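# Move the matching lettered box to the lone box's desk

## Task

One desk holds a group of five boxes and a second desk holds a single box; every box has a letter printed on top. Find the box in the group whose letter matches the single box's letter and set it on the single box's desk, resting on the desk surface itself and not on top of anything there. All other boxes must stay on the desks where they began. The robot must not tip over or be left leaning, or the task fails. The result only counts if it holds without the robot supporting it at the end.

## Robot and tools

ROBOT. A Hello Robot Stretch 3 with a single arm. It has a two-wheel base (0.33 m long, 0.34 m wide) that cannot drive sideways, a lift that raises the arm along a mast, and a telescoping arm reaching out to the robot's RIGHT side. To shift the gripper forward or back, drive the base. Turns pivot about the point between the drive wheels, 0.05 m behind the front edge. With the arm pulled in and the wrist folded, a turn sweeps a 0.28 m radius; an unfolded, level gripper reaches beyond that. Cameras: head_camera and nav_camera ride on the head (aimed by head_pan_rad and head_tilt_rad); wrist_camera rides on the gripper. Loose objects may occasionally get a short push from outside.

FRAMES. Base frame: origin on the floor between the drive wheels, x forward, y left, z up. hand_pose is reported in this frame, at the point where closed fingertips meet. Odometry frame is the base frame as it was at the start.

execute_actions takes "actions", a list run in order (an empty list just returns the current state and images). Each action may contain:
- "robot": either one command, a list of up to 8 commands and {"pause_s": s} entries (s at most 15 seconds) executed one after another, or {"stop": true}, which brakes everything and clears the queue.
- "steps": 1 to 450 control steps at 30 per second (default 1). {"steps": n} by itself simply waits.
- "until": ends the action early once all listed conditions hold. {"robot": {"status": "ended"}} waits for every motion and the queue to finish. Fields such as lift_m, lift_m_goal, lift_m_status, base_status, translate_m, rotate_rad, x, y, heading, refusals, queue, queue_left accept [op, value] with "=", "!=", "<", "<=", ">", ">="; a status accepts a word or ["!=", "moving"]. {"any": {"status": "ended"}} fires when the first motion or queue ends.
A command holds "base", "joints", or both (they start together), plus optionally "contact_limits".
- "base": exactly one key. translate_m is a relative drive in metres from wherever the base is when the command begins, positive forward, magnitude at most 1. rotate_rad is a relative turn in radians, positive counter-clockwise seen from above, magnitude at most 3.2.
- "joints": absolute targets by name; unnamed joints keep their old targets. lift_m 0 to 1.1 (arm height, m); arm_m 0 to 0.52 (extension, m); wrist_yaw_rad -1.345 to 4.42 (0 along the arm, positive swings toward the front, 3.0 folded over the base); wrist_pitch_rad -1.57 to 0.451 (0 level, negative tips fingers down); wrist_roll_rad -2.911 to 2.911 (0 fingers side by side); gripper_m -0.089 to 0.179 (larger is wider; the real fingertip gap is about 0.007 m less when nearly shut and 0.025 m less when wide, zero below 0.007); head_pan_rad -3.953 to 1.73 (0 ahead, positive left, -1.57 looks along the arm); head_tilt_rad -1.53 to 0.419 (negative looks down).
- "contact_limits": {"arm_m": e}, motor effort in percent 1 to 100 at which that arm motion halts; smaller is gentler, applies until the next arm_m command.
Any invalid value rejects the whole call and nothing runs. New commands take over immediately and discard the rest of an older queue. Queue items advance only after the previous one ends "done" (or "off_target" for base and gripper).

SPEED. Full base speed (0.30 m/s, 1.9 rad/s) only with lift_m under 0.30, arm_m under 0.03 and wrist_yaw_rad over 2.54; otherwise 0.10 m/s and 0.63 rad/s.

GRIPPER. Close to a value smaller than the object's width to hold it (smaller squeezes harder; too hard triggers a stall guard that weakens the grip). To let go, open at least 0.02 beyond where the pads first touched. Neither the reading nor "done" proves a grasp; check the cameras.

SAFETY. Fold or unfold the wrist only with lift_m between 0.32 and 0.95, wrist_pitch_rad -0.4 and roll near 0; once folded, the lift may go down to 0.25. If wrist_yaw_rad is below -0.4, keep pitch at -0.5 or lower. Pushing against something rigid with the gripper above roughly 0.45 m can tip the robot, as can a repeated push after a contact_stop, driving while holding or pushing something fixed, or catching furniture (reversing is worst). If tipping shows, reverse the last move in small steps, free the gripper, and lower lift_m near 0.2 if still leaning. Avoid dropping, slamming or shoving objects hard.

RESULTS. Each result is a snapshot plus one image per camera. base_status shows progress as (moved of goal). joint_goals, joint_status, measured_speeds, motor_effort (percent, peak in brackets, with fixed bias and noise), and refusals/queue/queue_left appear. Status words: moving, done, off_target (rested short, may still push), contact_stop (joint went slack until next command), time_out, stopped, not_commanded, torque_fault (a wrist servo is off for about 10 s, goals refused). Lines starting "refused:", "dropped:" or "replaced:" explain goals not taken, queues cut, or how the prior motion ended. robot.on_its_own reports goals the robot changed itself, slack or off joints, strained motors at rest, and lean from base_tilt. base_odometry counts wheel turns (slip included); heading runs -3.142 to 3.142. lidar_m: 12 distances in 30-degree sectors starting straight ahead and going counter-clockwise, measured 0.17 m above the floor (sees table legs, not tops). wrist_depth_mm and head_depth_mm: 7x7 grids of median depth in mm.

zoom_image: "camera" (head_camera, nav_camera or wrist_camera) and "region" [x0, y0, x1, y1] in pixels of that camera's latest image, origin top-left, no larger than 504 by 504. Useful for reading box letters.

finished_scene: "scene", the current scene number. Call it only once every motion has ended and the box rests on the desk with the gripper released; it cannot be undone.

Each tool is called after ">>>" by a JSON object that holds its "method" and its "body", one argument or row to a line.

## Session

>>> {"method": "execute_actions", "body": {
  "actions": [
    {"robot":{"joints":{"head_tilt_rad":-0.3,"lift_m":0.27}},"steps":60}
  ]
}}

>>> {"method": "execute_actions", "body": {
  "actions": [
    {"robot":{"joints":{"head_pan_rad":-2.1}},"steps":60}
  ]
}}

>>> {"method": "execute_actions", "body": {
  "actions": [
    {"robot":{"joints":{"head_pan_rad":1.7}},"steps":90}
  ]
}}

Scene clock: 2.00 s.
robot.base_odometry: x=+0.000 y=+0.000 heading=+0.000 (m, m, rad; robot's odometry frame)
robot.turned_by_wheels: +0.000 (rad since the last result)
robot.turned_by_imu: +0.000 (rad since the last result)
robot.base_tilt: forward=+0.2 right=-0.4 (deg)
robot.lidar_m: 0.79 0.82 1.13 2.27 1.33 0.98 0.95 0.98 1.21 1.47 1.10 0.81
robot.head_depth_mm: 667 698 728 767 808 854 904 / 667 695 729 766 806 850 901 / 663 696 728 763 803 847 897 / 664 691 724 762 802 845 894 / 662 691 725 758 800 843 890 / 660 689 722 758 796 841 888 / 659 687 720 756 795 838 884
robot.base_status: not_commanded
robot.joint_positions: lift_m=+0.271 arm_m=+0.000 wrist_yaw_rad=+2.985 wrist_pitch_rad=-0.478 wrist_roll_rad=-0.016 gripper_m=+0.037 head_pan_rad=+0.016 head_tilt_rad=-0.296
robot.joint_goals: lift_m=+0.270 arm_m=+0.000 wrist_yaw_rad=+2.985 wrist_pitch_rad=-0.478 wrist_roll_rad=-0.016 gripper_m=+0.037 head_pan_rad=+0.016 head_tilt_rad=-0.300
robot.joint_status: lift_m=moving arm_m=not_commanded wrist_yaw_rad=not_commanded wrist_pitch_rad=not_commanded wrist_roll_rad=not_commanded gripper_m=not_commanded head_pan_rad=not_commanded head_tilt_rad=done
robot.measured_speeds: translate_m=+0.000 rotate_rad=+0.000 lift_m=+0.000 arm_m=+0.000 wrist_yaw_rad=+0.000 wrist_pitch_rad=+0.000 wrist_roll_rad=+0.000 head_pan_rad=+0.000 head_tilt_rad=+0.000
robot: refusals=0 queue=running queue_left=0
robot.motor_effort: left_wheel=+0(0) right_wheel=+1(0) lift_m=+18(30) arm_m=+0(0) wrist_yaw_rad=+0(0) wrist_pitch_rad=+6(5) wrist_roll_rad=+0(0) gripper_m=-1(1) head_pan_rad=+0(0) head_tilt_rad=-2(16) (%)
robot.hand_pose: x=+0.0125 y=+0.0692 z=+0.2699 quat_wxyz=(+0.220, +0.692, +0.115, +0.677) (m; robot's base frame)
robot.wrist_depth_mm: - - - - - - 812 / - - - - - - 822 / 819 - 918 920 951 966 835 / 670 678 698 706 723 753 757 / 549 541 599 583 596 595 618 / 472 489 - - 497 506 510 / - - - - 420 431 447
pictures: head_camera (sideways: a quarter turn clockwise sets it upright), nav_camera (sideways: a quarter turn counterclockwise sets it upright), wrist_camera
Images, in order (width x height): head_camera 896x504, nav_camera 672x504, wrist_camera 644x364.

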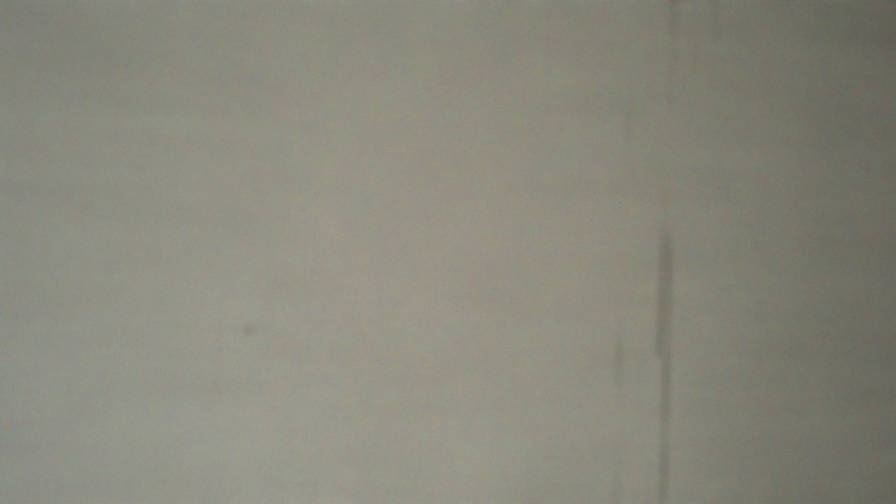

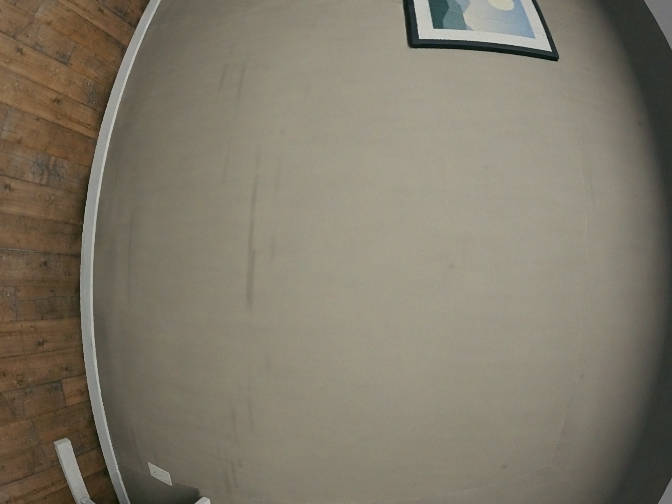

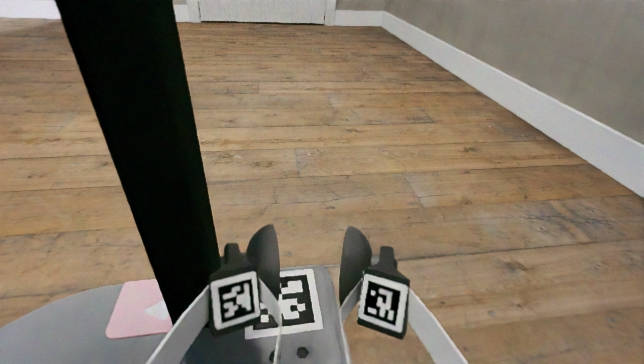

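Scene clock: 4.00 s.
robot.base_odometry: x=+0.000 y=+0.000 heading=+0.000 (m, m, rad; robot's odometry frame)
robot.turned_by_wheels: +0.000 (rad since the last result)
robot.turned_by_imu: +0.000 (rad since the last result)
robot.base_tilt: forward=+0.2 right=-0.4 (deg)
robot.lidar_m: 0.79 0.82 1.14 2.27 1.32 0.98 0.95 0.98 1.22 1.47 1.10 0.81
robot.head_depth_mm: 1084 1107 1129 1163 1193 1215 1253 / 1211 1238 1276 1308 1327 1318 1425 / 1378 1417 1457 1503 1447 1095 1584 / 1505 1564 1642 1705 1355 988 1477 / 1426 1497 1563 1636 1339 939 1570 / 1350 1398 1474 1548 1327 935 1513 / 1282 1333 1390 1459 1316 932 800
robot.base_status: not_commanded
robot.joint_positions: lift_m=+0.271 arm_m=+0.000 wrist_yaw_rad=+2.985 wrist_pitch_rad=-0.478 wrist_roll_rad=-0.016 gripper_m=+0.037 head_pan_rad=-2.093 head_tilt_rad=-0.296
robot.joint_goals: lift_m=+0.270 arm_m=+0.000 wrist_yaw_rad=+2.985 wrist_pitch_rad=-0.478 wrist_roll_rad=-0.016 gripper_m=+0.037 head_pan_rad=-2.100 head_tilt_rad=-0.300
robot.joint_status: lift_m=done arm_m=not_commanded wrist_yaw_rad=not_commanded wrist_pitch_rad=not_commanded wrist_roll_rad=not_commanded gripper_m=not_commanded head_pan_rad=done head_tilt_rad=done
robot.measured_speeds: translate_m=+0.000 rotate_rad=+0.000 lift_m=+0.000 arm_m=+0.000 wrist_yaw_rad=+0.000 wrist_pitch_rad=+0.000 wrist_roll_rad=+0.000 head_pan_rad=+0.000 head_tilt_rad=+0.000
robot: refusals=0 queue=done queue_left=0
robot.motor_effort: left_wheel=+0(0) right_wheel=+1(1) lift_m=+16(17) arm_m=-1(0) wrist_yaw_rad=+0(0) wrist_pitch_rad=+5(6) wrist_roll_rad=+0(0) gripper_m=-1(1) head_pan_rad=-2(43) head_tilt_rad=-2(2) (%)
robot.hand_pose: x=+0.0125 y=+0.0692 z=+0.2699 quat_wxyz=(+0.220, +0.692, +0.115, +0.677) (m; robot's base frame)
robot.wrist_depth_mm: - - - - - - 793 / - - - - - - 839 / 838 - 894 936 965 961 809 / 663 673 700 708 706 746 774 / 555 545 584 577 588 609 618 / 472 483 - - 496 505 501 / - - - - 413 431 435
pictures: head_camera (sideways: a quarter turn clockwise sets it upright), nav_camera (sideways: a quarter turn counterclockwise sets it upright), wrist_camera
Images, in order (width x height): head_camera 896x504, nav_camera 672x504, wrist_camera 644x364.

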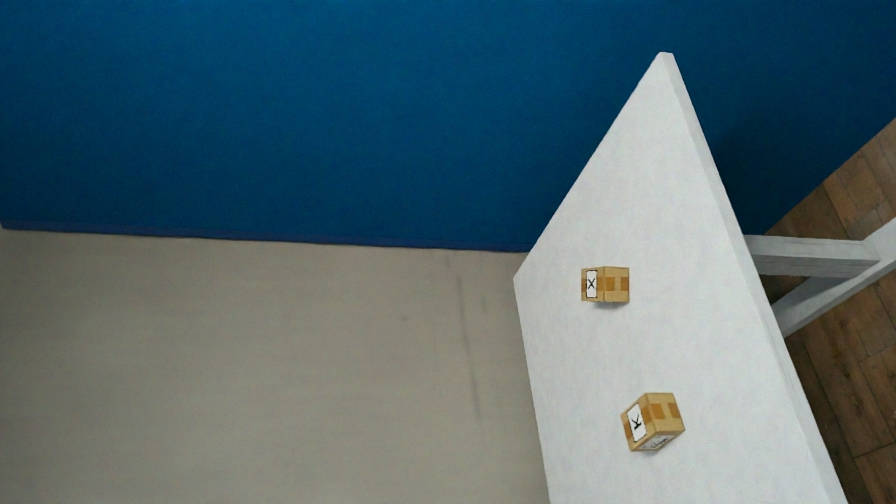

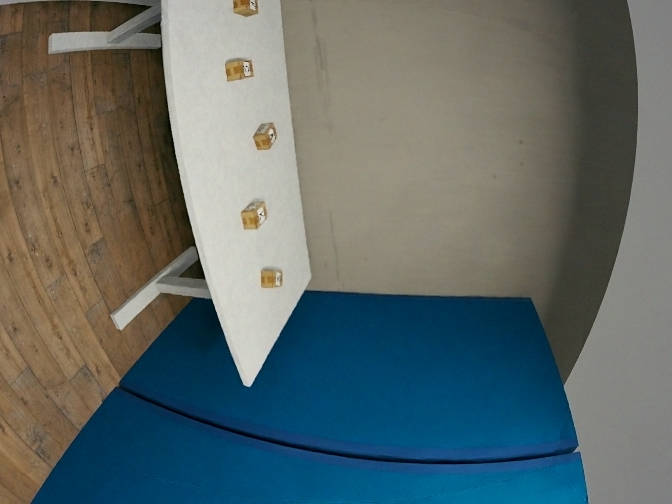

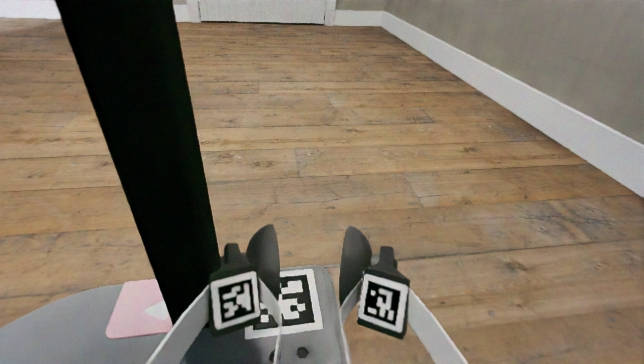

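Scene clock: 7.00 s.
robot.base_odometry: x=+0.000 y=+0.000 heading=+0.000 (m, m, rad; robot's odometry frame)
robot.turned_by_wheels: +0.000 (rad since the last result)
robot.turned_by_imu: +0.000 (rad since the last result)
robot.base_tilt: forward=+0.2 right=-0.4 (deg)
robot.lidar_m: 0.79 0.82 1.13 2.27 1.32 0.98 0.95 0.98 1.22 1.47 1.10 0.81
robot.head_depth_mm: 1978 2044 2173 2277 2363 2153 1656 / 1987 2059 2147 2254 2383 2140 1645 / 1982 2069 2180 2276 2401 2116 1635 / 2012 2103 2210 2313 2425 2114 1623 / 2028 2144 2232 2342 2477 2090 1618 / 2046 2165 2243 2392 2498 2070 1604 / 2083 2186 2275 2415 2492 2065 1601
robot.base_status: not_commanded
robot.joint_positions: lift_m=+0.271 arm_m=+0.000 wrist_yaw_rad=+2.985 wrist_pitch_rad=-0.478 wrist_roll_rad=-0.016 gripper_m=+0.037 head_pan_rad=+1.693 head_tilt_rad=-0.296
robot.joint_goals: lift_m=+0.270 arm_m=+0.000 wrist_yaw_rad=+2.985 wrist_pitch_rad=-0.478 wrist_roll_rad=-0.016 gripper_m=+0.037 head_pan_rad=+1.700 head_tilt_rad=-0.300
robot.joint_status: lift_m=done arm_m=not_commanded wrist_yaw_rad=not_commanded wrist_pitch_rad=not_commanded wrist_roll_rad=not_commanded gripper_m=not_commanded head_pan_rad=done head_tilt_rad=done
robot.measured_speeds: translate_m=+0.000 rotate_rad=+0.000 lift_m=+0.000 arm_m=+0.000 wrist_yaw_rad=+0.000 wrist_pitch_rad=+0.000 wrist_roll_rad=+0.000 head_pan_rad=+0.000 head_tilt_rad=+0.000
robot: refusals=0 queue=done queue_left=0
robot.motor_effort: left_wheel=-1(0) right_wheel=+1(1) lift_m=+16(16) arm_m=-1(1) wrist_yaw_rad=+0(1) wrist_pitch_rad=+5(5) wrist_roll_rad=+0(0) gripper_m=+0(1) head_pan_rad=+4(45) head_tilt_rad=-1(2) (%)
robot.hand_pose: x=+0.0125 y=+0.0692 z=+0.2699 quat_wxyz=(+0.220, +0.692, +0.115, +0.677) (m; robot's base frame)
robot.wrist_depth_mm: - - - - - - 820 / - - - - - - 787 / 840 - 884 910 951 969 805 / 661 673 707 721 735 727 760 / 540 555 590 581 600 607 619 / 469 493 - - 499 501 519 / - - - - 423 439 445
pictures: head_camera (sideways: a quarter turn clockwise sets it upright), nav_camera (sideways: a quarter turn counterclockwise sets it upright), wrist_camera
Images, in order (width x height): head_camera 896x504, nav_camera 672x504, wrist_camera 644x364.

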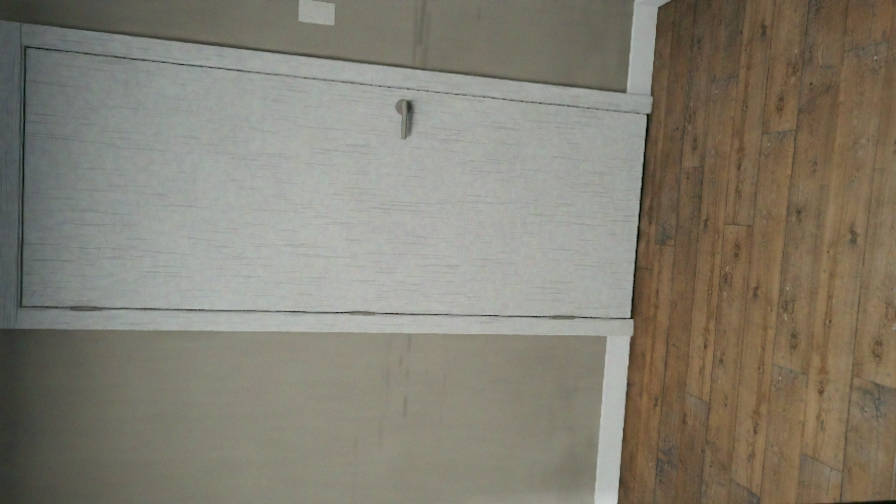

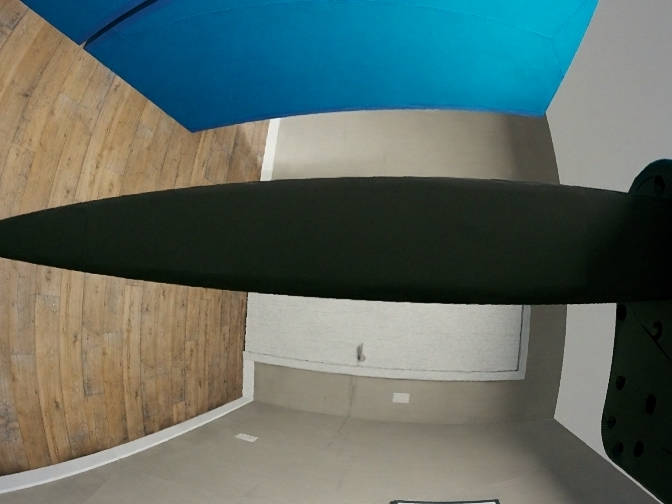

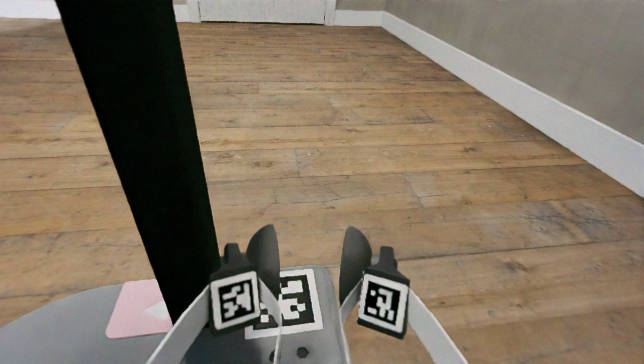

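Mirrored layout, robot about aligned.

>>> {"method": "execute_actions", "body": {
  "actions": [
    {"robot":[{"base":{"rotate_rad":1.6},"joints":{"head_pan_rad":0.6}},{"base":{"translate_m":0.8}},{"base":{"translate_m":0.85}},{"base":{"rotate_rad":1.6}},{"base":{"translate_m":1}},{"base":{"translate_m":1}}],"steps":450,"until":{"robot":{"status":"ended"}}},
    {"steps":400,"until":{"robot":{"status":"ended"}}}
  ]
}}

Scene clock: 35.27 s.
robot.base_odometry: x=-2.045 y=+1.533 heading=-3.083 (m, m, rad; robot's odometry frame)
robot.turned_by_wheels: +3.200 (rad since the last result)
robot.turned_by_imu: +3.137 (rad since the last result)
robot.base_tilt: forward=+0.2 right=-0.4 (deg)
robot.lidar_m: 1.43 1.96 2.68 2.12 1.41 0.69 1.02 1.02 0.78 0.76 0.80 1.15
robot.head_depth_mm: 1724 1772 1843 1898 1402 1996 1653 / 1821 1890 1961 2013 1391 2107 1647 / 1949 2021 2080 2131 1559 2107 1633 / 2075 2156 2248 2258 1677 2107 1617 / 2219 2317 2409 2424 2130 2085 1624 / 2386 2525 2637 2709 2784 2043 1610 / 2643 2722 2902 3056 2889 2056 1603
robot.base_status: done (translate_m +1.0000 of +1.0000)
robot.joint_positions: lift_m=+0.271 arm_m=+0.000 wrist_yaw_rad=+2.985 wrist_pitch_rad=-0.479 wrist_roll_rad=-0.016 gripper_m=+0.037 head_pan_rad=+0.607 head_tilt_rad=-0.297
robot.joint_goals: lift_m=+0.270 arm_m=+0.000 wrist_yaw_rad=+2.985 wrist_pitch_rad=-0.479 wrist_roll_rad=-0.016 gripper_m=+0.037 head_pan_rad=+0.600 head_tilt_rad=-0.300
robot.joint_status: lift_m=done arm_m=not_commanded wrist_yaw_rad=not_commanded wrist_pitch_rad=not_commanded wrist_roll_rad=not_commanded gripper_m=not_commanded head_pan_rad=done head_tilt_rad=done
robot.measured_speeds: translate_m=+0.000 rotate_rad=+0.000 lift_m=+0.000 arm_m=+0.000 wrist_yaw_rad=+0.000 wrist_pitch_rad=+0.000 wrist_roll_rad=+0.000 head_pan_rad=+0.000 head_tilt_rad=+0.000
robot: refusals=0 queue=done queue_left=0
robot.motor_effort: left_wheel=-2(7) right_wheel=+3(12) lift_m=+16(16) arm_m=-1(1) wrist_yaw_rad=+0(0) wrist_pitch_rad=+6(6) wrist_roll_rad=+0(0) gripper_m=-1(1) head_pan_rad=-3(38) head_tilt_rad=-2(1) (%)
robot.hand_pose: x=+0.0125 y=+0.0691 z=+0.2699 quat_wxyz=(+0.220, +0.692, +0.115, +0.677) (m; robot's base frame)
robot.wrist_depth_mm: 972 - - - - - - / - - - - - - - / 835 - 892 915 932 935 - / 646 680 688 694 720 749 759 / 549 564 586 576 589 608 606 / 473 491 - - 504 498 517 / - - - - 409 441 437
pictures: head_camera (sideways: a quarter turn clockwise sets it upright), nav_camera (sideways: a quarter turn counterclockwise sets it upright), wrist_camera
Images, in order (width x height): head_camera 896x504, nav_camera 672x504, wrist_camera 644x364.

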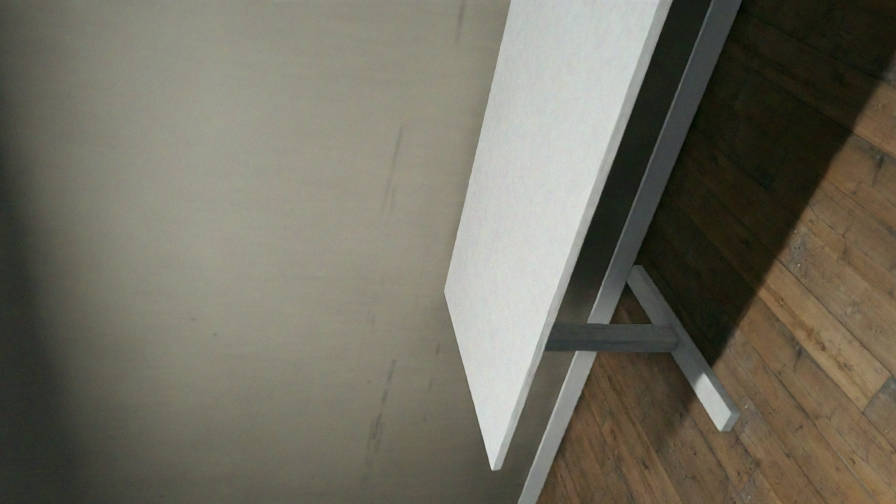

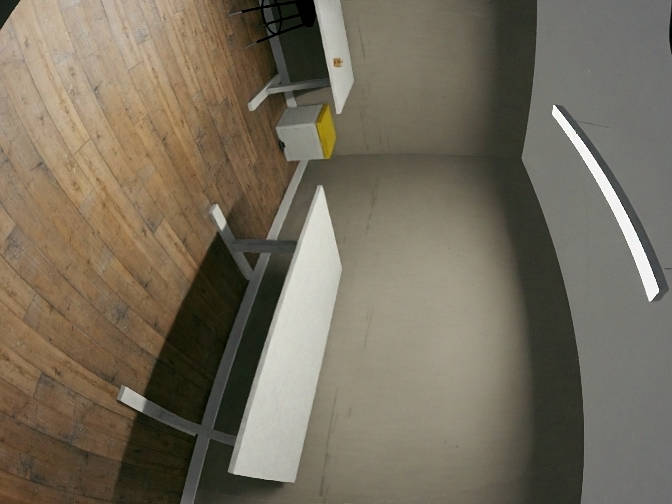

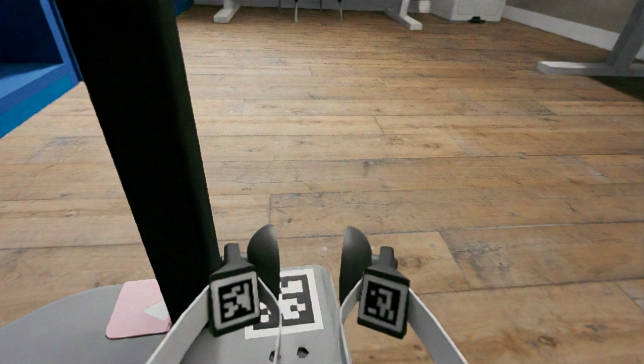

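>>> {"method": "execute_actions", "body": {
  "actions": [
    {"robot":[{"base":{"rotate_rad":1.6},"joints":{"head_pan_rad":-0.3,"head_tilt_rad":-0.5}},{"base":{"translate_m":0.75}},{"base":{"translate_m":0.75}}],"steps":450,"until":{"robot":{"status":"ended"}}}
  ]
}}

Scene clock: 47.97 s.
robot.base_odometry: x=-1.914 y=+0.039 heading=-1.483 (m, m, rad; robot's odometry frame)
robot.turned_by_wheels: +1.600 (rad since the last result)
robot.turned_by_imu: +1.569 (rad since the last result)
robot.base_tilt: forward=+0.2 right=-0.3 (deg)
robot.lidar_m: 1.09 0.75 0.80 0.96 0.80 1.37 2.26 2.09 2.07 1.59 1.44 0.91
robot.head_depth_mm: 1412 1541 1685 1393 1073 1675 1394 / 1374 1497 1631 1377 1061 1694 1376 / 1339 1454 1589 1355 1005 1578 1370 / 1305 1411 1532 1338 994 1623 1333 / 1276 1375 1492 1330 947 1562 1357 / 1247 1339 1458 1305 941 1651 1355 / 1215 1310 1412 1290 934 1588 1347
robot.base_status: done (translate_m +0.7500 of +0.7500)
robot.joint_positions: lift_m=+0.271 arm_m=+0.000 wrist_yaw_rad=+2.985 wrist_pitch_rad=-0.479 wrist_roll_rad=-0.016 gripper_m=+0.037 head_pan_rad=-0.293 head_tilt_rad=-0.495
robot.joint_goals: lift_m=+0.270 arm_m=+0.000 wrist_yaw_rad=+2.985 wrist_pitch_rad=-0.479 wrist_roll_rad=-0.016 gripper_m=+0.037 head_pan_rad=-0.300 head_tilt_rad=-0.500
robot.joint_status: lift_m=done arm_m=not_commanded wrist_yaw_rad=not_commanded wrist_pitch_rad=not_commanded wrist_roll_rad=not_commanded gripper_m=not_commanded head_pan_rad=done head_tilt_rad=done
robot.measured_speeds: translate_m=+0.000 rotate_rad=+0.000 lift_m=+0.000 arm_m=+0.000 wrist_yaw_rad=+0.000 wrist_pitch_rad=+0.000 wrist_roll_rad=+0.000 head_pan_rad=+0.000 head_tilt_rad=+0.000
robot: refusals=0 queue=done queue_left=0
robot.motor_effort: left_wheel=-2(7) right_wheel=+3(15) lift_m=+16(16) arm_m=-1(1) wrist_yaw_rad=-1(1) wrist_pitch_rad=+6(6) wrist_roll_rad=+0(0) gripper_m=-1(1) head_pan_rad=-3(43) head_tilt_rad=-2(16) (%)
robot.hand_pose: x=+0.0125 y=+0.0691 z=+0.2699 quat_wxyz=(+0.220, +0.692, +0.115, +0.677) (m; robot's base frame)
robot.wrist_depth_mm: 519 - 949 971 988 801 602 / 564 - - - - 805 642 / 641 - 712 756 787 752 747 / 625 652 686 673 704 733 752 / 555 559 590 569 587 601 611 / 471 496 - - 496 503 507 / - - - - 417 432 434
pictures: head_camera (sideways: a quarter turn clockwise sets it upright), nav_camera (sideways: a quarter turn counterclockwise sets it upright), wrist_camera
Images, in order (width x height): head_camera 896x504, nav_camera 672x504, wrist_camera 644x364.

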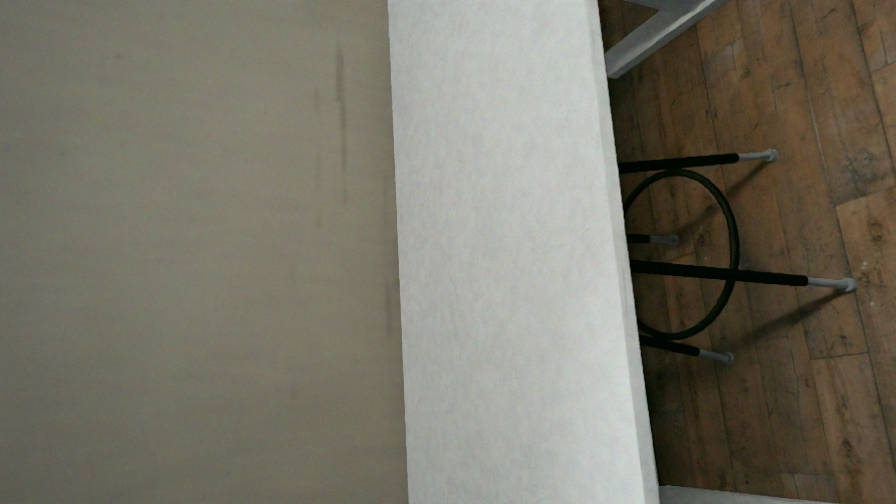

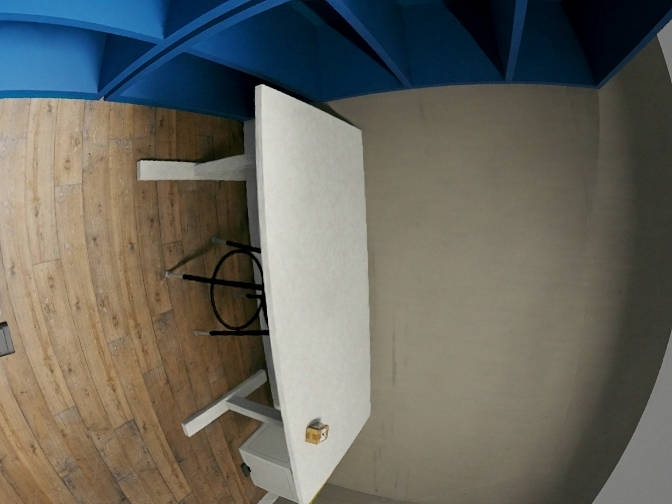

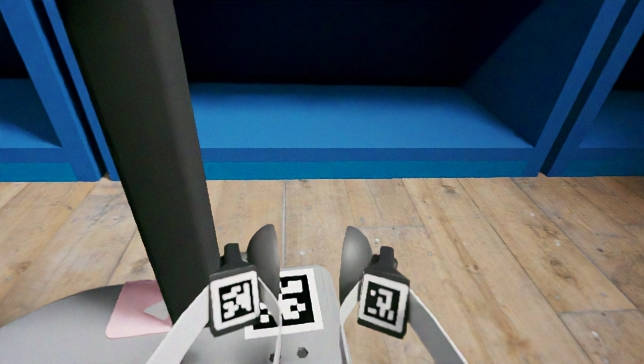

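>>> {"method": "execute_actions", "body": {
  "actions": [
    {"robot":{"joints":{"head_pan_rad":-0.85}},"steps":45}
  ]
}}

Scene clock: 50.90 s.
robot.base_odometry: x=-1.914 y=+0.039 heading=-1.483 (m, m, rad; robot's odometry frame)
robot.turned_by_wheels: +0.000 (rad since the last result)
robot.turned_by_imu: +0.000 (rad since the last result)
robot.base_tilt: forward=+0.2 right=-0.4 (deg)
robot.lidar_m: 1.09 0.75 0.80 0.96 0.81 1.37 2.26 2.09 2.07 1.59 1.44 0.92
robot.head_depth_mm: 1902 2003 2111 2267 2194 1700 1388 / 2064 2162 2307 2447 2182 1696 1382 / 2051 2232 2430 1975 2081 1678 1368 / 1850 2005 2173 1349 2057 1661 1362 / 1682 1805 1938 1316 1769 1656 1362 / 1545 1656 1761 1306 1072 1645 1355 / 1430 1516 1638 1289 974 1537 1343
robot.base_status: done (translate_m +0.7500 of +0.7500)
robot.joint_positions: lift_m=+0.271 arm_m=+0.000 wrist_yaw_rad=+2.985 wrist_pitch_rad=-0.479 wrist_roll_rad=-0.016 gripper_m=+0.037 head_pan_rad=-0.843 head_tilt_rad=-0.495
robot.joint_goals: lift_m=+0.270 arm_m=+0.000 wrist_yaw_rad=+2.985 wrist_pitch_rad=-0.479 wrist_roll_rad=-0.016 gripper_m=+0.037 head_pan_rad=-0.850 head_tilt_rad=-0.500
robot.joint_status: lift_m=done arm_m=not_commanded wrist_yaw_rad=not_commanded wrist_pitch_rad=not_commanded wrist_roll_rad=not_commanded gripper_m=not_commanded head_pan_rad=done head_tilt_rad=done
robot.measured_speeds: translate_m=+0.000 rotate_rad=+0.000 lift_m=+0.000 arm_m=+0.000 wrist_yaw_rad=+0.000 wrist_pitch_rad=+0.000 wrist_roll_rad=+0.000 head_pan_rad=+0.000 head_tilt_rad=+0.000
robot: refusals=0 queue=done queue_left=0
robot.motor_effort: left_wheel=-2(2) right_wheel=+3(3) lift_m=+16(16) arm_m=-1(1) wrist_yaw_rad=+0(1) wrist_pitch_rad=+5(6) wrist_roll_rad=+0(0) gripper_m=-1(1) head_pan_rad=-3(39) head_tilt_rad=-2(1) (%)
robot.hand_pose: x=+0.0125 y=+0.0691 z=+0.2699 quat_wxyz=(+0.220, +0.692, +0.115, +0.677) (m; robot's base frame)
robot.wrist_depth_mm: 517 - 930 933 - 830 596 / 568 - 998 - - 807 645 / 633 - 705 737 744 743 735 / 640 674 672 697 713 729 748 / 544 563 589 574 601 608 607 / 471 491 - - 505 512 512 / - - - - 412 434 448
pictures: head_camera (sideways: a quarter turn clockwise sets it upright), nav_camera (sideways: a quarter turn counterclockwise sets it upright), wrist_camera
Images, in order (width x height): head_camera 896x504, nav_camera 672x504, wrist_camera 644x364.

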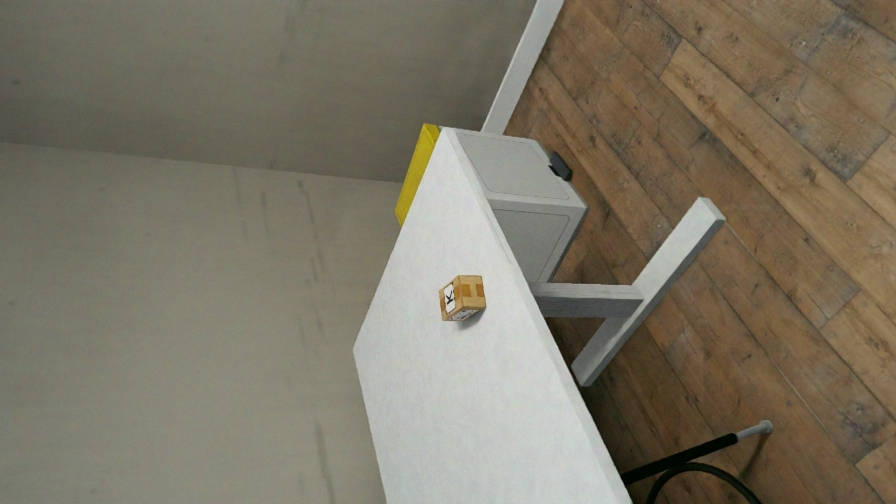

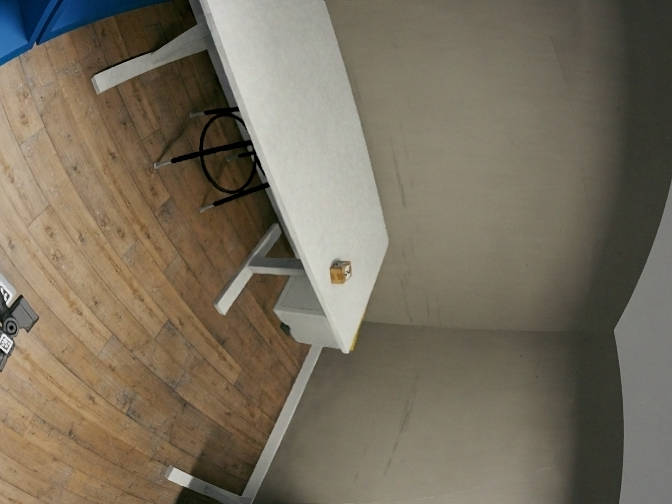

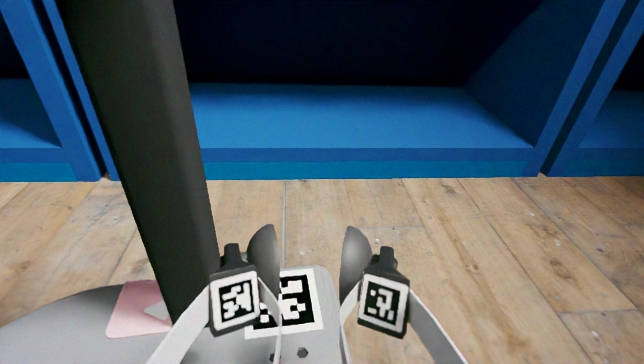

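>>> {"method": "execute_actions", "body": {
  "actions": [
    {"robot":[{"base":{"translate_m":-0.75},"joints":{"head_pan_rad":-1.57,"head_tilt_rad":-0.7}},{"base":{"translate_m":-0.75}},{"base":{"rotate_rad":1.6}},{"base":{"translate_m":0.85}},{"base":{"translate_m":0.85}},{"base":{"rotate_rad":-1.6}},{"base":{"translate_m":1}},{"base":{"translate_m":0.95}}],"steps":450,"until":{"robot":{"status":"ended"}}},
    {"steps":450,"until":{"robot":{"status":"ended"}}},
    {"steps":300,"until":{"robot":{"status":"ended"}}},
    {"robot":[{"base":{"rotate_rad":1.6},"joints":{"lift_m":0.9,"wrist_pitch_rad":-0.4}},{"joints":{"wrist_yaw_rad":0,"gripper_m":0.15}},{"joints":{"wrist_pitch_rad":-0.13}}],"steps":450,"until":{"robot":{"status":"ended"}}}
  ]
}}

Scene clock: 98.23 s.
robot.base_odometry: x=-0.186 y=-0.212 heading=+0.116 (m, m, rad; robot's odometry frame)
robot.turned_by_wheels: +1.600 (rad since the last result)
robot.turned_by_imu: +1.573 (rad since the last result)
robot.base_tilt: forward=+0.3 right=-0.4 (deg)
robot.lidar_m: 1.00 1.07 1.60 2.51 0.95 0.74 0.73 0.80 0.90 1.23 1.08 1.01
robot.head_depth_mm: 1020 1127 1224 979 777 - - / 1030 1140 1238 969 765 - - / 1031 1147 1232 958 784 - - / 1041 1160 1232 946 817 - - / 1049 1167 1246 940 761 1340 1210 / 1061 1180 1245 936 726 1342 1208 / 1070 1184 1232 902 740 1360 1202
robot.base_status: done (rotate_rad +1.5999 of +1.6000)
robot.joint_positions: lift_m=+0.899 arm_m=+0.000 wrist_yaw_rad=+0.003 wrist_pitch_rad=-0.154 wrist_roll_rad=-0.016 gripper_m=+0.150 head_pan_rad=-1.563 head_tilt_rad=-0.692
robot.joint_goals: lift_m=+0.900 arm_m=+0.000 wrist_yaw_rad=+0.000 wrist_pitch_rad=-0.130 wrist_roll_rad=-0.016 gripper_m=+0.150 head_pan_rad=-1.570 head_tilt_rad=-0.700
robot.joint_status: lift_m=done arm_m=not_commanded wrist_yaw_rad=done wrist_pitch_rad=done wrist_roll_rad=not_commanded gripper_m=done head_pan_rad=done head_tilt_rad=done
robot.measured_speeds: translate_m=+0.000 rotate_rad=+0.000 lift_m=+0.000 arm_m=+0.000 wrist_yaw_rad=+0.000 wrist_pitch_rad=+0.000 wrist_roll_rad=+0.000 head_pan_rad=+0.000 head_tilt_rad=+0.000
robot: refusals=0 queue=done queue_left=0
robot.motor_effort: left_wheel=-2(8) right_wheel=+3(15) lift_m=+47(51) arm_m=-2(1) wrist_yaw_rad=-3(4) wrist_pitch_rad=+9(9) wrist_roll_rad=+0(0) gripper_m=-1(100) head_pan_rad=-4(38) head_tilt_rad=-4(15) (%)
robot.hand_pose: x=-0.0208 y=-0.3942 z=+0.9750 quat_wxyz=(+0.711, +0.056, -0.699, -0.053) (m; robot's base frame)
robot.wrist_depth_mm: 969 947 934 942 899 897 875 / - - - 954 933 930 915 / - - - 985 - 947 938 / - - - - - 998 990 / 717 792 778 809 816 861 886 / 579 579 589 606 565 - 633 / 470 460 467 482 479 463 494
pictures: head_camera (sideways: a quarter turn clockwise sets it upright), nav_camera (sideways: a quarter turn counterclockwise sets it upright), wrist_camera
Images, in order (width x height): head_camera 896x504, nav_camera 672x504, wrist_camera 644x364.

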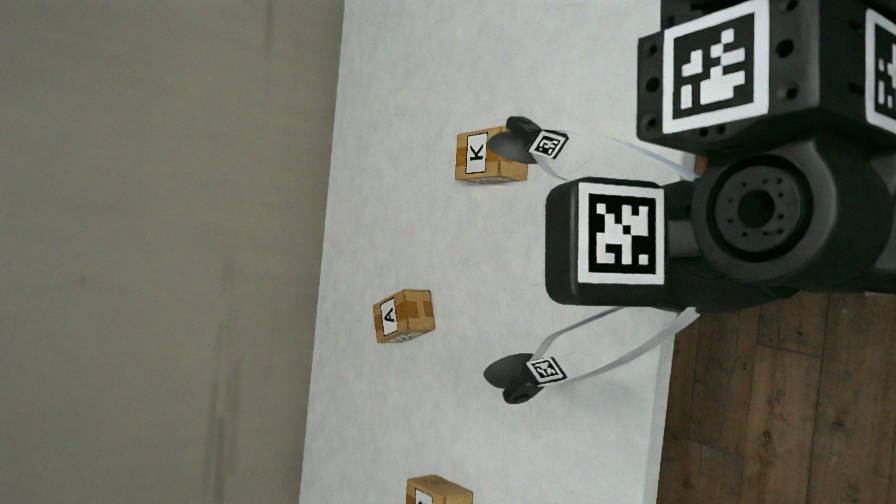

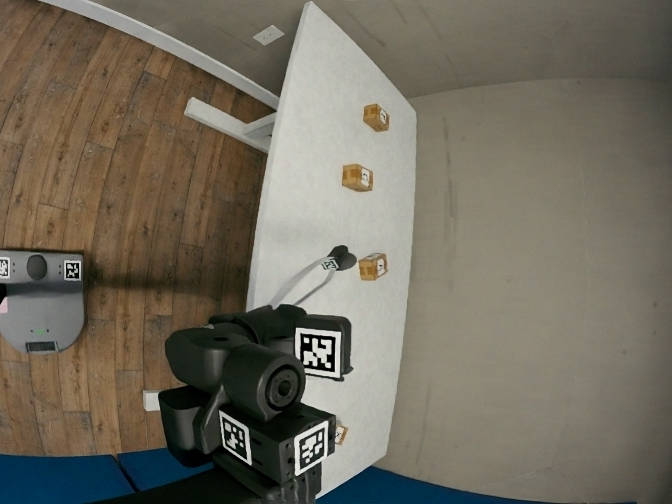

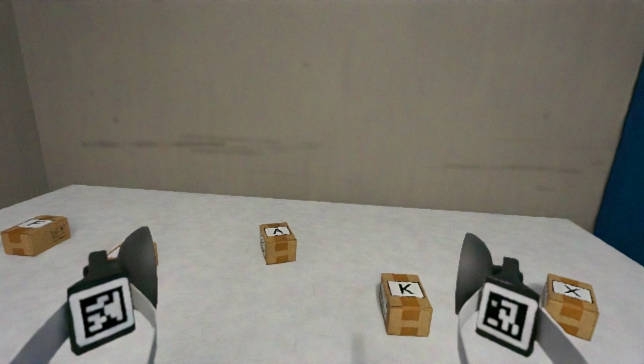

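>>> {"method": "execute_actions", "body": {
  "actions": [
    {"robot":[{"base":{"translate_m":-0.12},"joints":{"arm_m":0.1}},{"joints":{"lift_m":0.705}}],"steps":300,"until":{"robot":{"status":"ended"}}}
  ]
}}

Scene clock: 105.07 s.
robot.base_odometry: x=-0.305 y=-0.226 heading=+0.116 (m, m, rad; robot's odometry frame)
robot.turned_by_wheels: +0.000 (rad since the last result)
robot.turned_by_imu: +0.000 (rad since the last result)
robot.base_tilt: forward=+0.2 right=-0.4 (deg)
robot.lidar_m: 1.12 1.20 1.79 2.52 0.79 0.62 0.62 0.66 0.84 1.22 1.16 1.13
robot.head_depth_mm: 1009 1121 1213 977 773 675 1240 / 1012 1129 1223 969 768 669 - / 1020 1135 1228 957 774 664 - / 1033 1147 1227 946 757 - - / 1038 1158 1238 941 763 1320 1216 / 1049 1162 1240 933 745 1341 1204 / 1057 1175 1229 920 741 1333 1201
robot.base_status: done (translate_m -0.1200 of -0.1200)
robot.joint_positions: lift_m=+0.706 arm_m=+0.100 wrist_yaw_rad=+0.002 wrist_pitch_rad=-0.153 wrist_roll_rad=-0.016 gripper_m=+0.150 head_pan_rad=-1.563 head_tilt_rad=-0.692
robot.joint_goals: lift_m=+0.705 arm_m=+0.100 wrist_yaw_rad=+0.000 wrist_pitch_rad=-0.130 wrist_roll_rad=-0.016 gripper_m=+0.150 head_pan_rad=-1.570 head_tilt_rad=-0.700
robot.joint_status: lift_m=done arm_m=done wrist_yaw_rad=done wrist_pitch_rad=done wrist_roll_rad=not_commanded gripper_m=done head_pan_rad=done head_tilt_rad=done
robot.measured_speeds: translate_m=+0.000 rotate_rad=+0.000 lift_m=+0.000 arm_m=+0.000 wrist_yaw_rad=+0.000 wrist_pitch_rad=+0.000 wrist_roll_rad=+0.000 head_pan_rad=+0.000 head_tilt_rad=+0.000
robot: refusals=0 queue=done queue_left=0
robot.motor_effort: left_wheel=-2(6) right_wheel=+4(6) lift_m=+16(49) arm_m=+3(3) wrist_yaw_rad=-2(3) wrist_pitch_rad=+8(9) wrist_roll_rad=+0(0) gripper_m=-1(0) head_pan_rad=-4(3) head_tilt_rad=-3(2) (%)
robot.hand_pose: x=-0.0210 y=-0.4943 z=+0.7815 quat_wxyz=(+0.711, +0.055, -0.699, -0.053) (m; robot's base frame)
robot.wrist_depth_mm: 848 823 815 815 813 797 750 / 926 895 854 861 836 814 784 / 914 921 918 887 856 845 839 / 472 494 507 476 561 578 613 / 329 352 339 319 359 369 334 / 257 253 254 257 265 - 274 / - 196 202 204 208 202 214
pictures: head_camera (sideways: a quarter turn clockwise sets it upright), nav_camera (sideways: a quarter turn counterclockwise sets it upright), wrist_camera
Images, in order (width x height): head_camera 896x504, nav_camera 672x504, wrist_camera 644x364.

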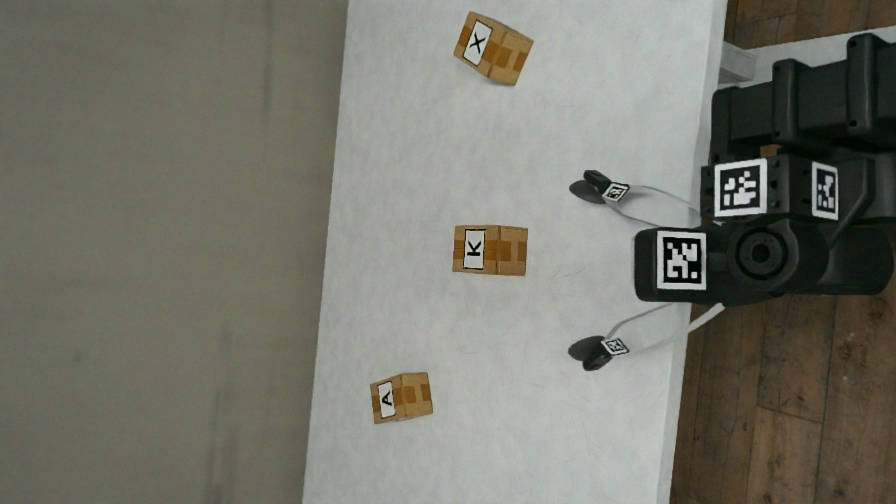

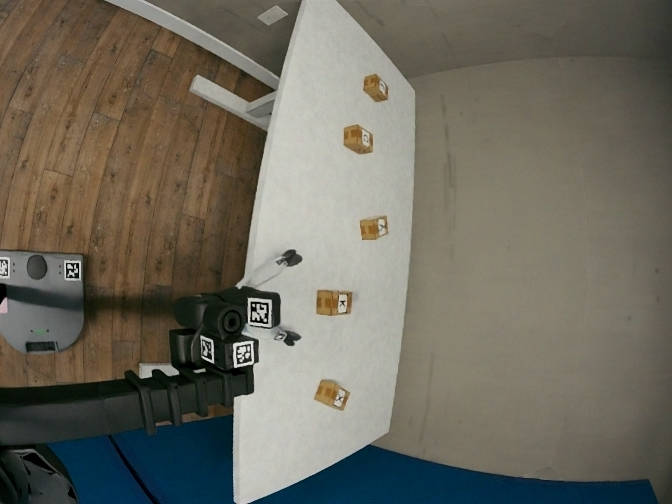

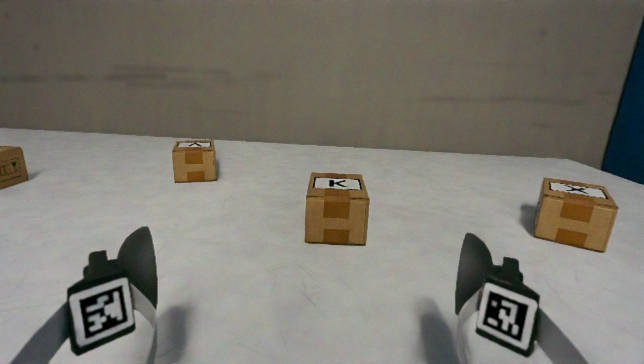

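>>> {"method": "execute_actions", "body": {
  "actions": [
    {"robot":[{"base":{"translate_m":-0.02},"joints":{"lift_m":0.693}},{"joints":{"arm_m":0.28}},{"joints":{"gripper_m":0.02}},{"pause_s":0.5},{"joints":{"lift_m":0.8}},{"joints":{"arm_m":0.0}},{"base":{"rotate_rad":1.6},"joints":{"wrist_pitch_rad":-0.4}},{"joints":{"wrist_yaw_rad":2.65}}],"steps":450,"until":{"robot":{"status":"ended"}}},
    {"steps":300,"until":{"robot":{"status":"ended"}}},
    {"robot":{"joints":{"lift_m":0.29}},"steps":300,"until":{"robot":{"status":"ended"}}}
  ]
}}

Scene clock: 131.60 s.
robot.base_odometry: x=-0.325 y=-0.228 heading=+1.716 (m, m, rad; robot's odometry frame)
robot.turned_by_wheels: +1.600 (rad since the last result)
robot.turned_by_imu: +1.576 (rad since the last result)
robot.base_tilt: forward=+0.2 right=-0.4 (deg)
robot.lidar_m: 1.54 0.75 0.60 0.59 0.65 0.82 1.22 1.17 1.15 1.14 1.24 1.89
robot.head_depth_mm: 931 1030 1159 1315 1523 1437 1235 / 943 1043 1168 1337 1549 1443 1238 / 951 1054 1186 1350 1580 1427 1224 / 961 1067 1198 1373 1579 1419 1220 / 969 1080 1220 1394 1598 1411 1210 / 979 1094 1235 1419 1604 1406 1207 / 993 1106 1250 1439 1614 1398 1197
robot.base_status: done (rotate_rad +1.5999 of +1.6000)
robot.joint_positions: lift_m=+0.291 arm_m=+0.000 wrist_yaw_rad=+2.647 wrist_pitch_rad=-0.424 wrist_roll_rad=-0.016 gripper_m=+0.021 head_pan_rad=-1.563 head_tilt_rad=-0.692
robot.joint_goals: lift_m=+0.290 arm_m=+0.000 wrist_yaw_rad=+2.650 wrist_pitch_rad=-0.400 wrist_roll_rad=-0.016 gripper_m=+0.020 head_pan_rad=-1.570 head_tilt_rad=-0.700
robot.joint_status: lift_m=done arm_m=done wrist_yaw_rad=done wrist_pitch_rad=done wrist_roll_rad=not_commanded gripper_m=done head_pan_rad=done head_tilt_rad=done
robot.measured_speeds: translate_m=+0.000 rotate_rad=+0.000 lift_m=+0.000 arm_m=+0.000 wrist_yaw_rad=+0.000 wrist_pitch_rad=+0.000 wrist_roll_rad=+0.000 head_pan_rad=+0.000 head_tilt_rad=+0.000
robot: refusals=0 queue=done queue_left=0
robot.motor_effort: left_wheel=-2(5) right_wheel=+4(10) lift_m=+16(50) arm_m=-3(4) wrist_yaw_rad=+1(3) wrist_pitch_rad=+9(10) wrist_roll_rad=+0(0) gripper_m=-18(100) head_pan_rad=-3(3) head_tilt_rad=-4(3) (%)
robot.hand_pose: x=+0.0848 y=+0.0517 z=+0.3018 quat_wxyz=(+0.314, +0.701, -0.022, +0.640) (m; robot's base frame)
robot.wrist_depth_mm: 506 529 584 656 711 802 928 / 518 579 630 683 777 881 - / 563 617 675 762 852 - - / 599 660 724 793 849 863 881 / 622 630 668 205 680 672 688 / 516 526 152 150 576 561 578 / - 465 134 132 461 476 483
pictures: head_camera (sideways: a quarter turn clockwise sets it upright), nav_camera (sideways: a quarter turn counterclockwise sets it upright), wrist_camera
Images, in order (width x height): head_camera 896x504, nav_camera 672x504, wrist_camera 644x364.

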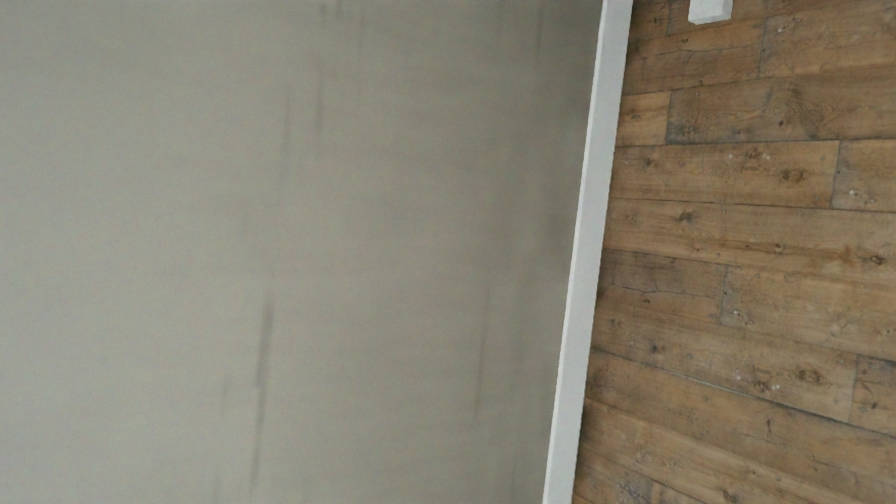

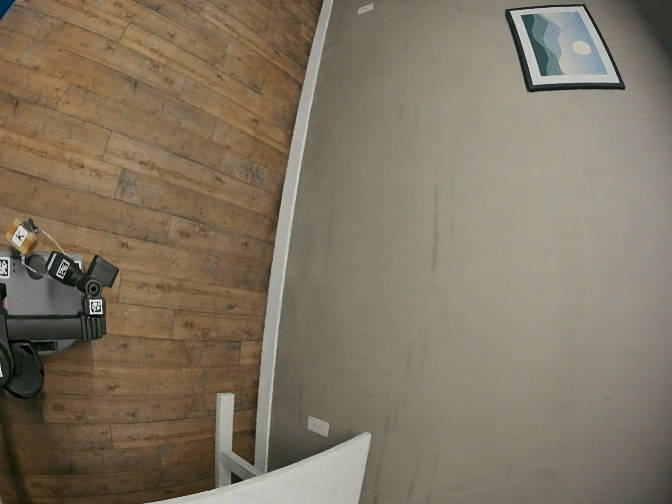

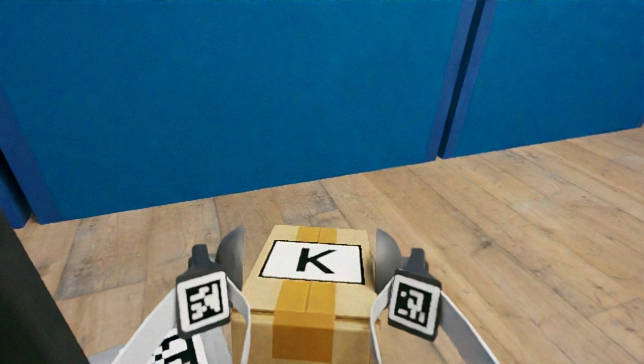

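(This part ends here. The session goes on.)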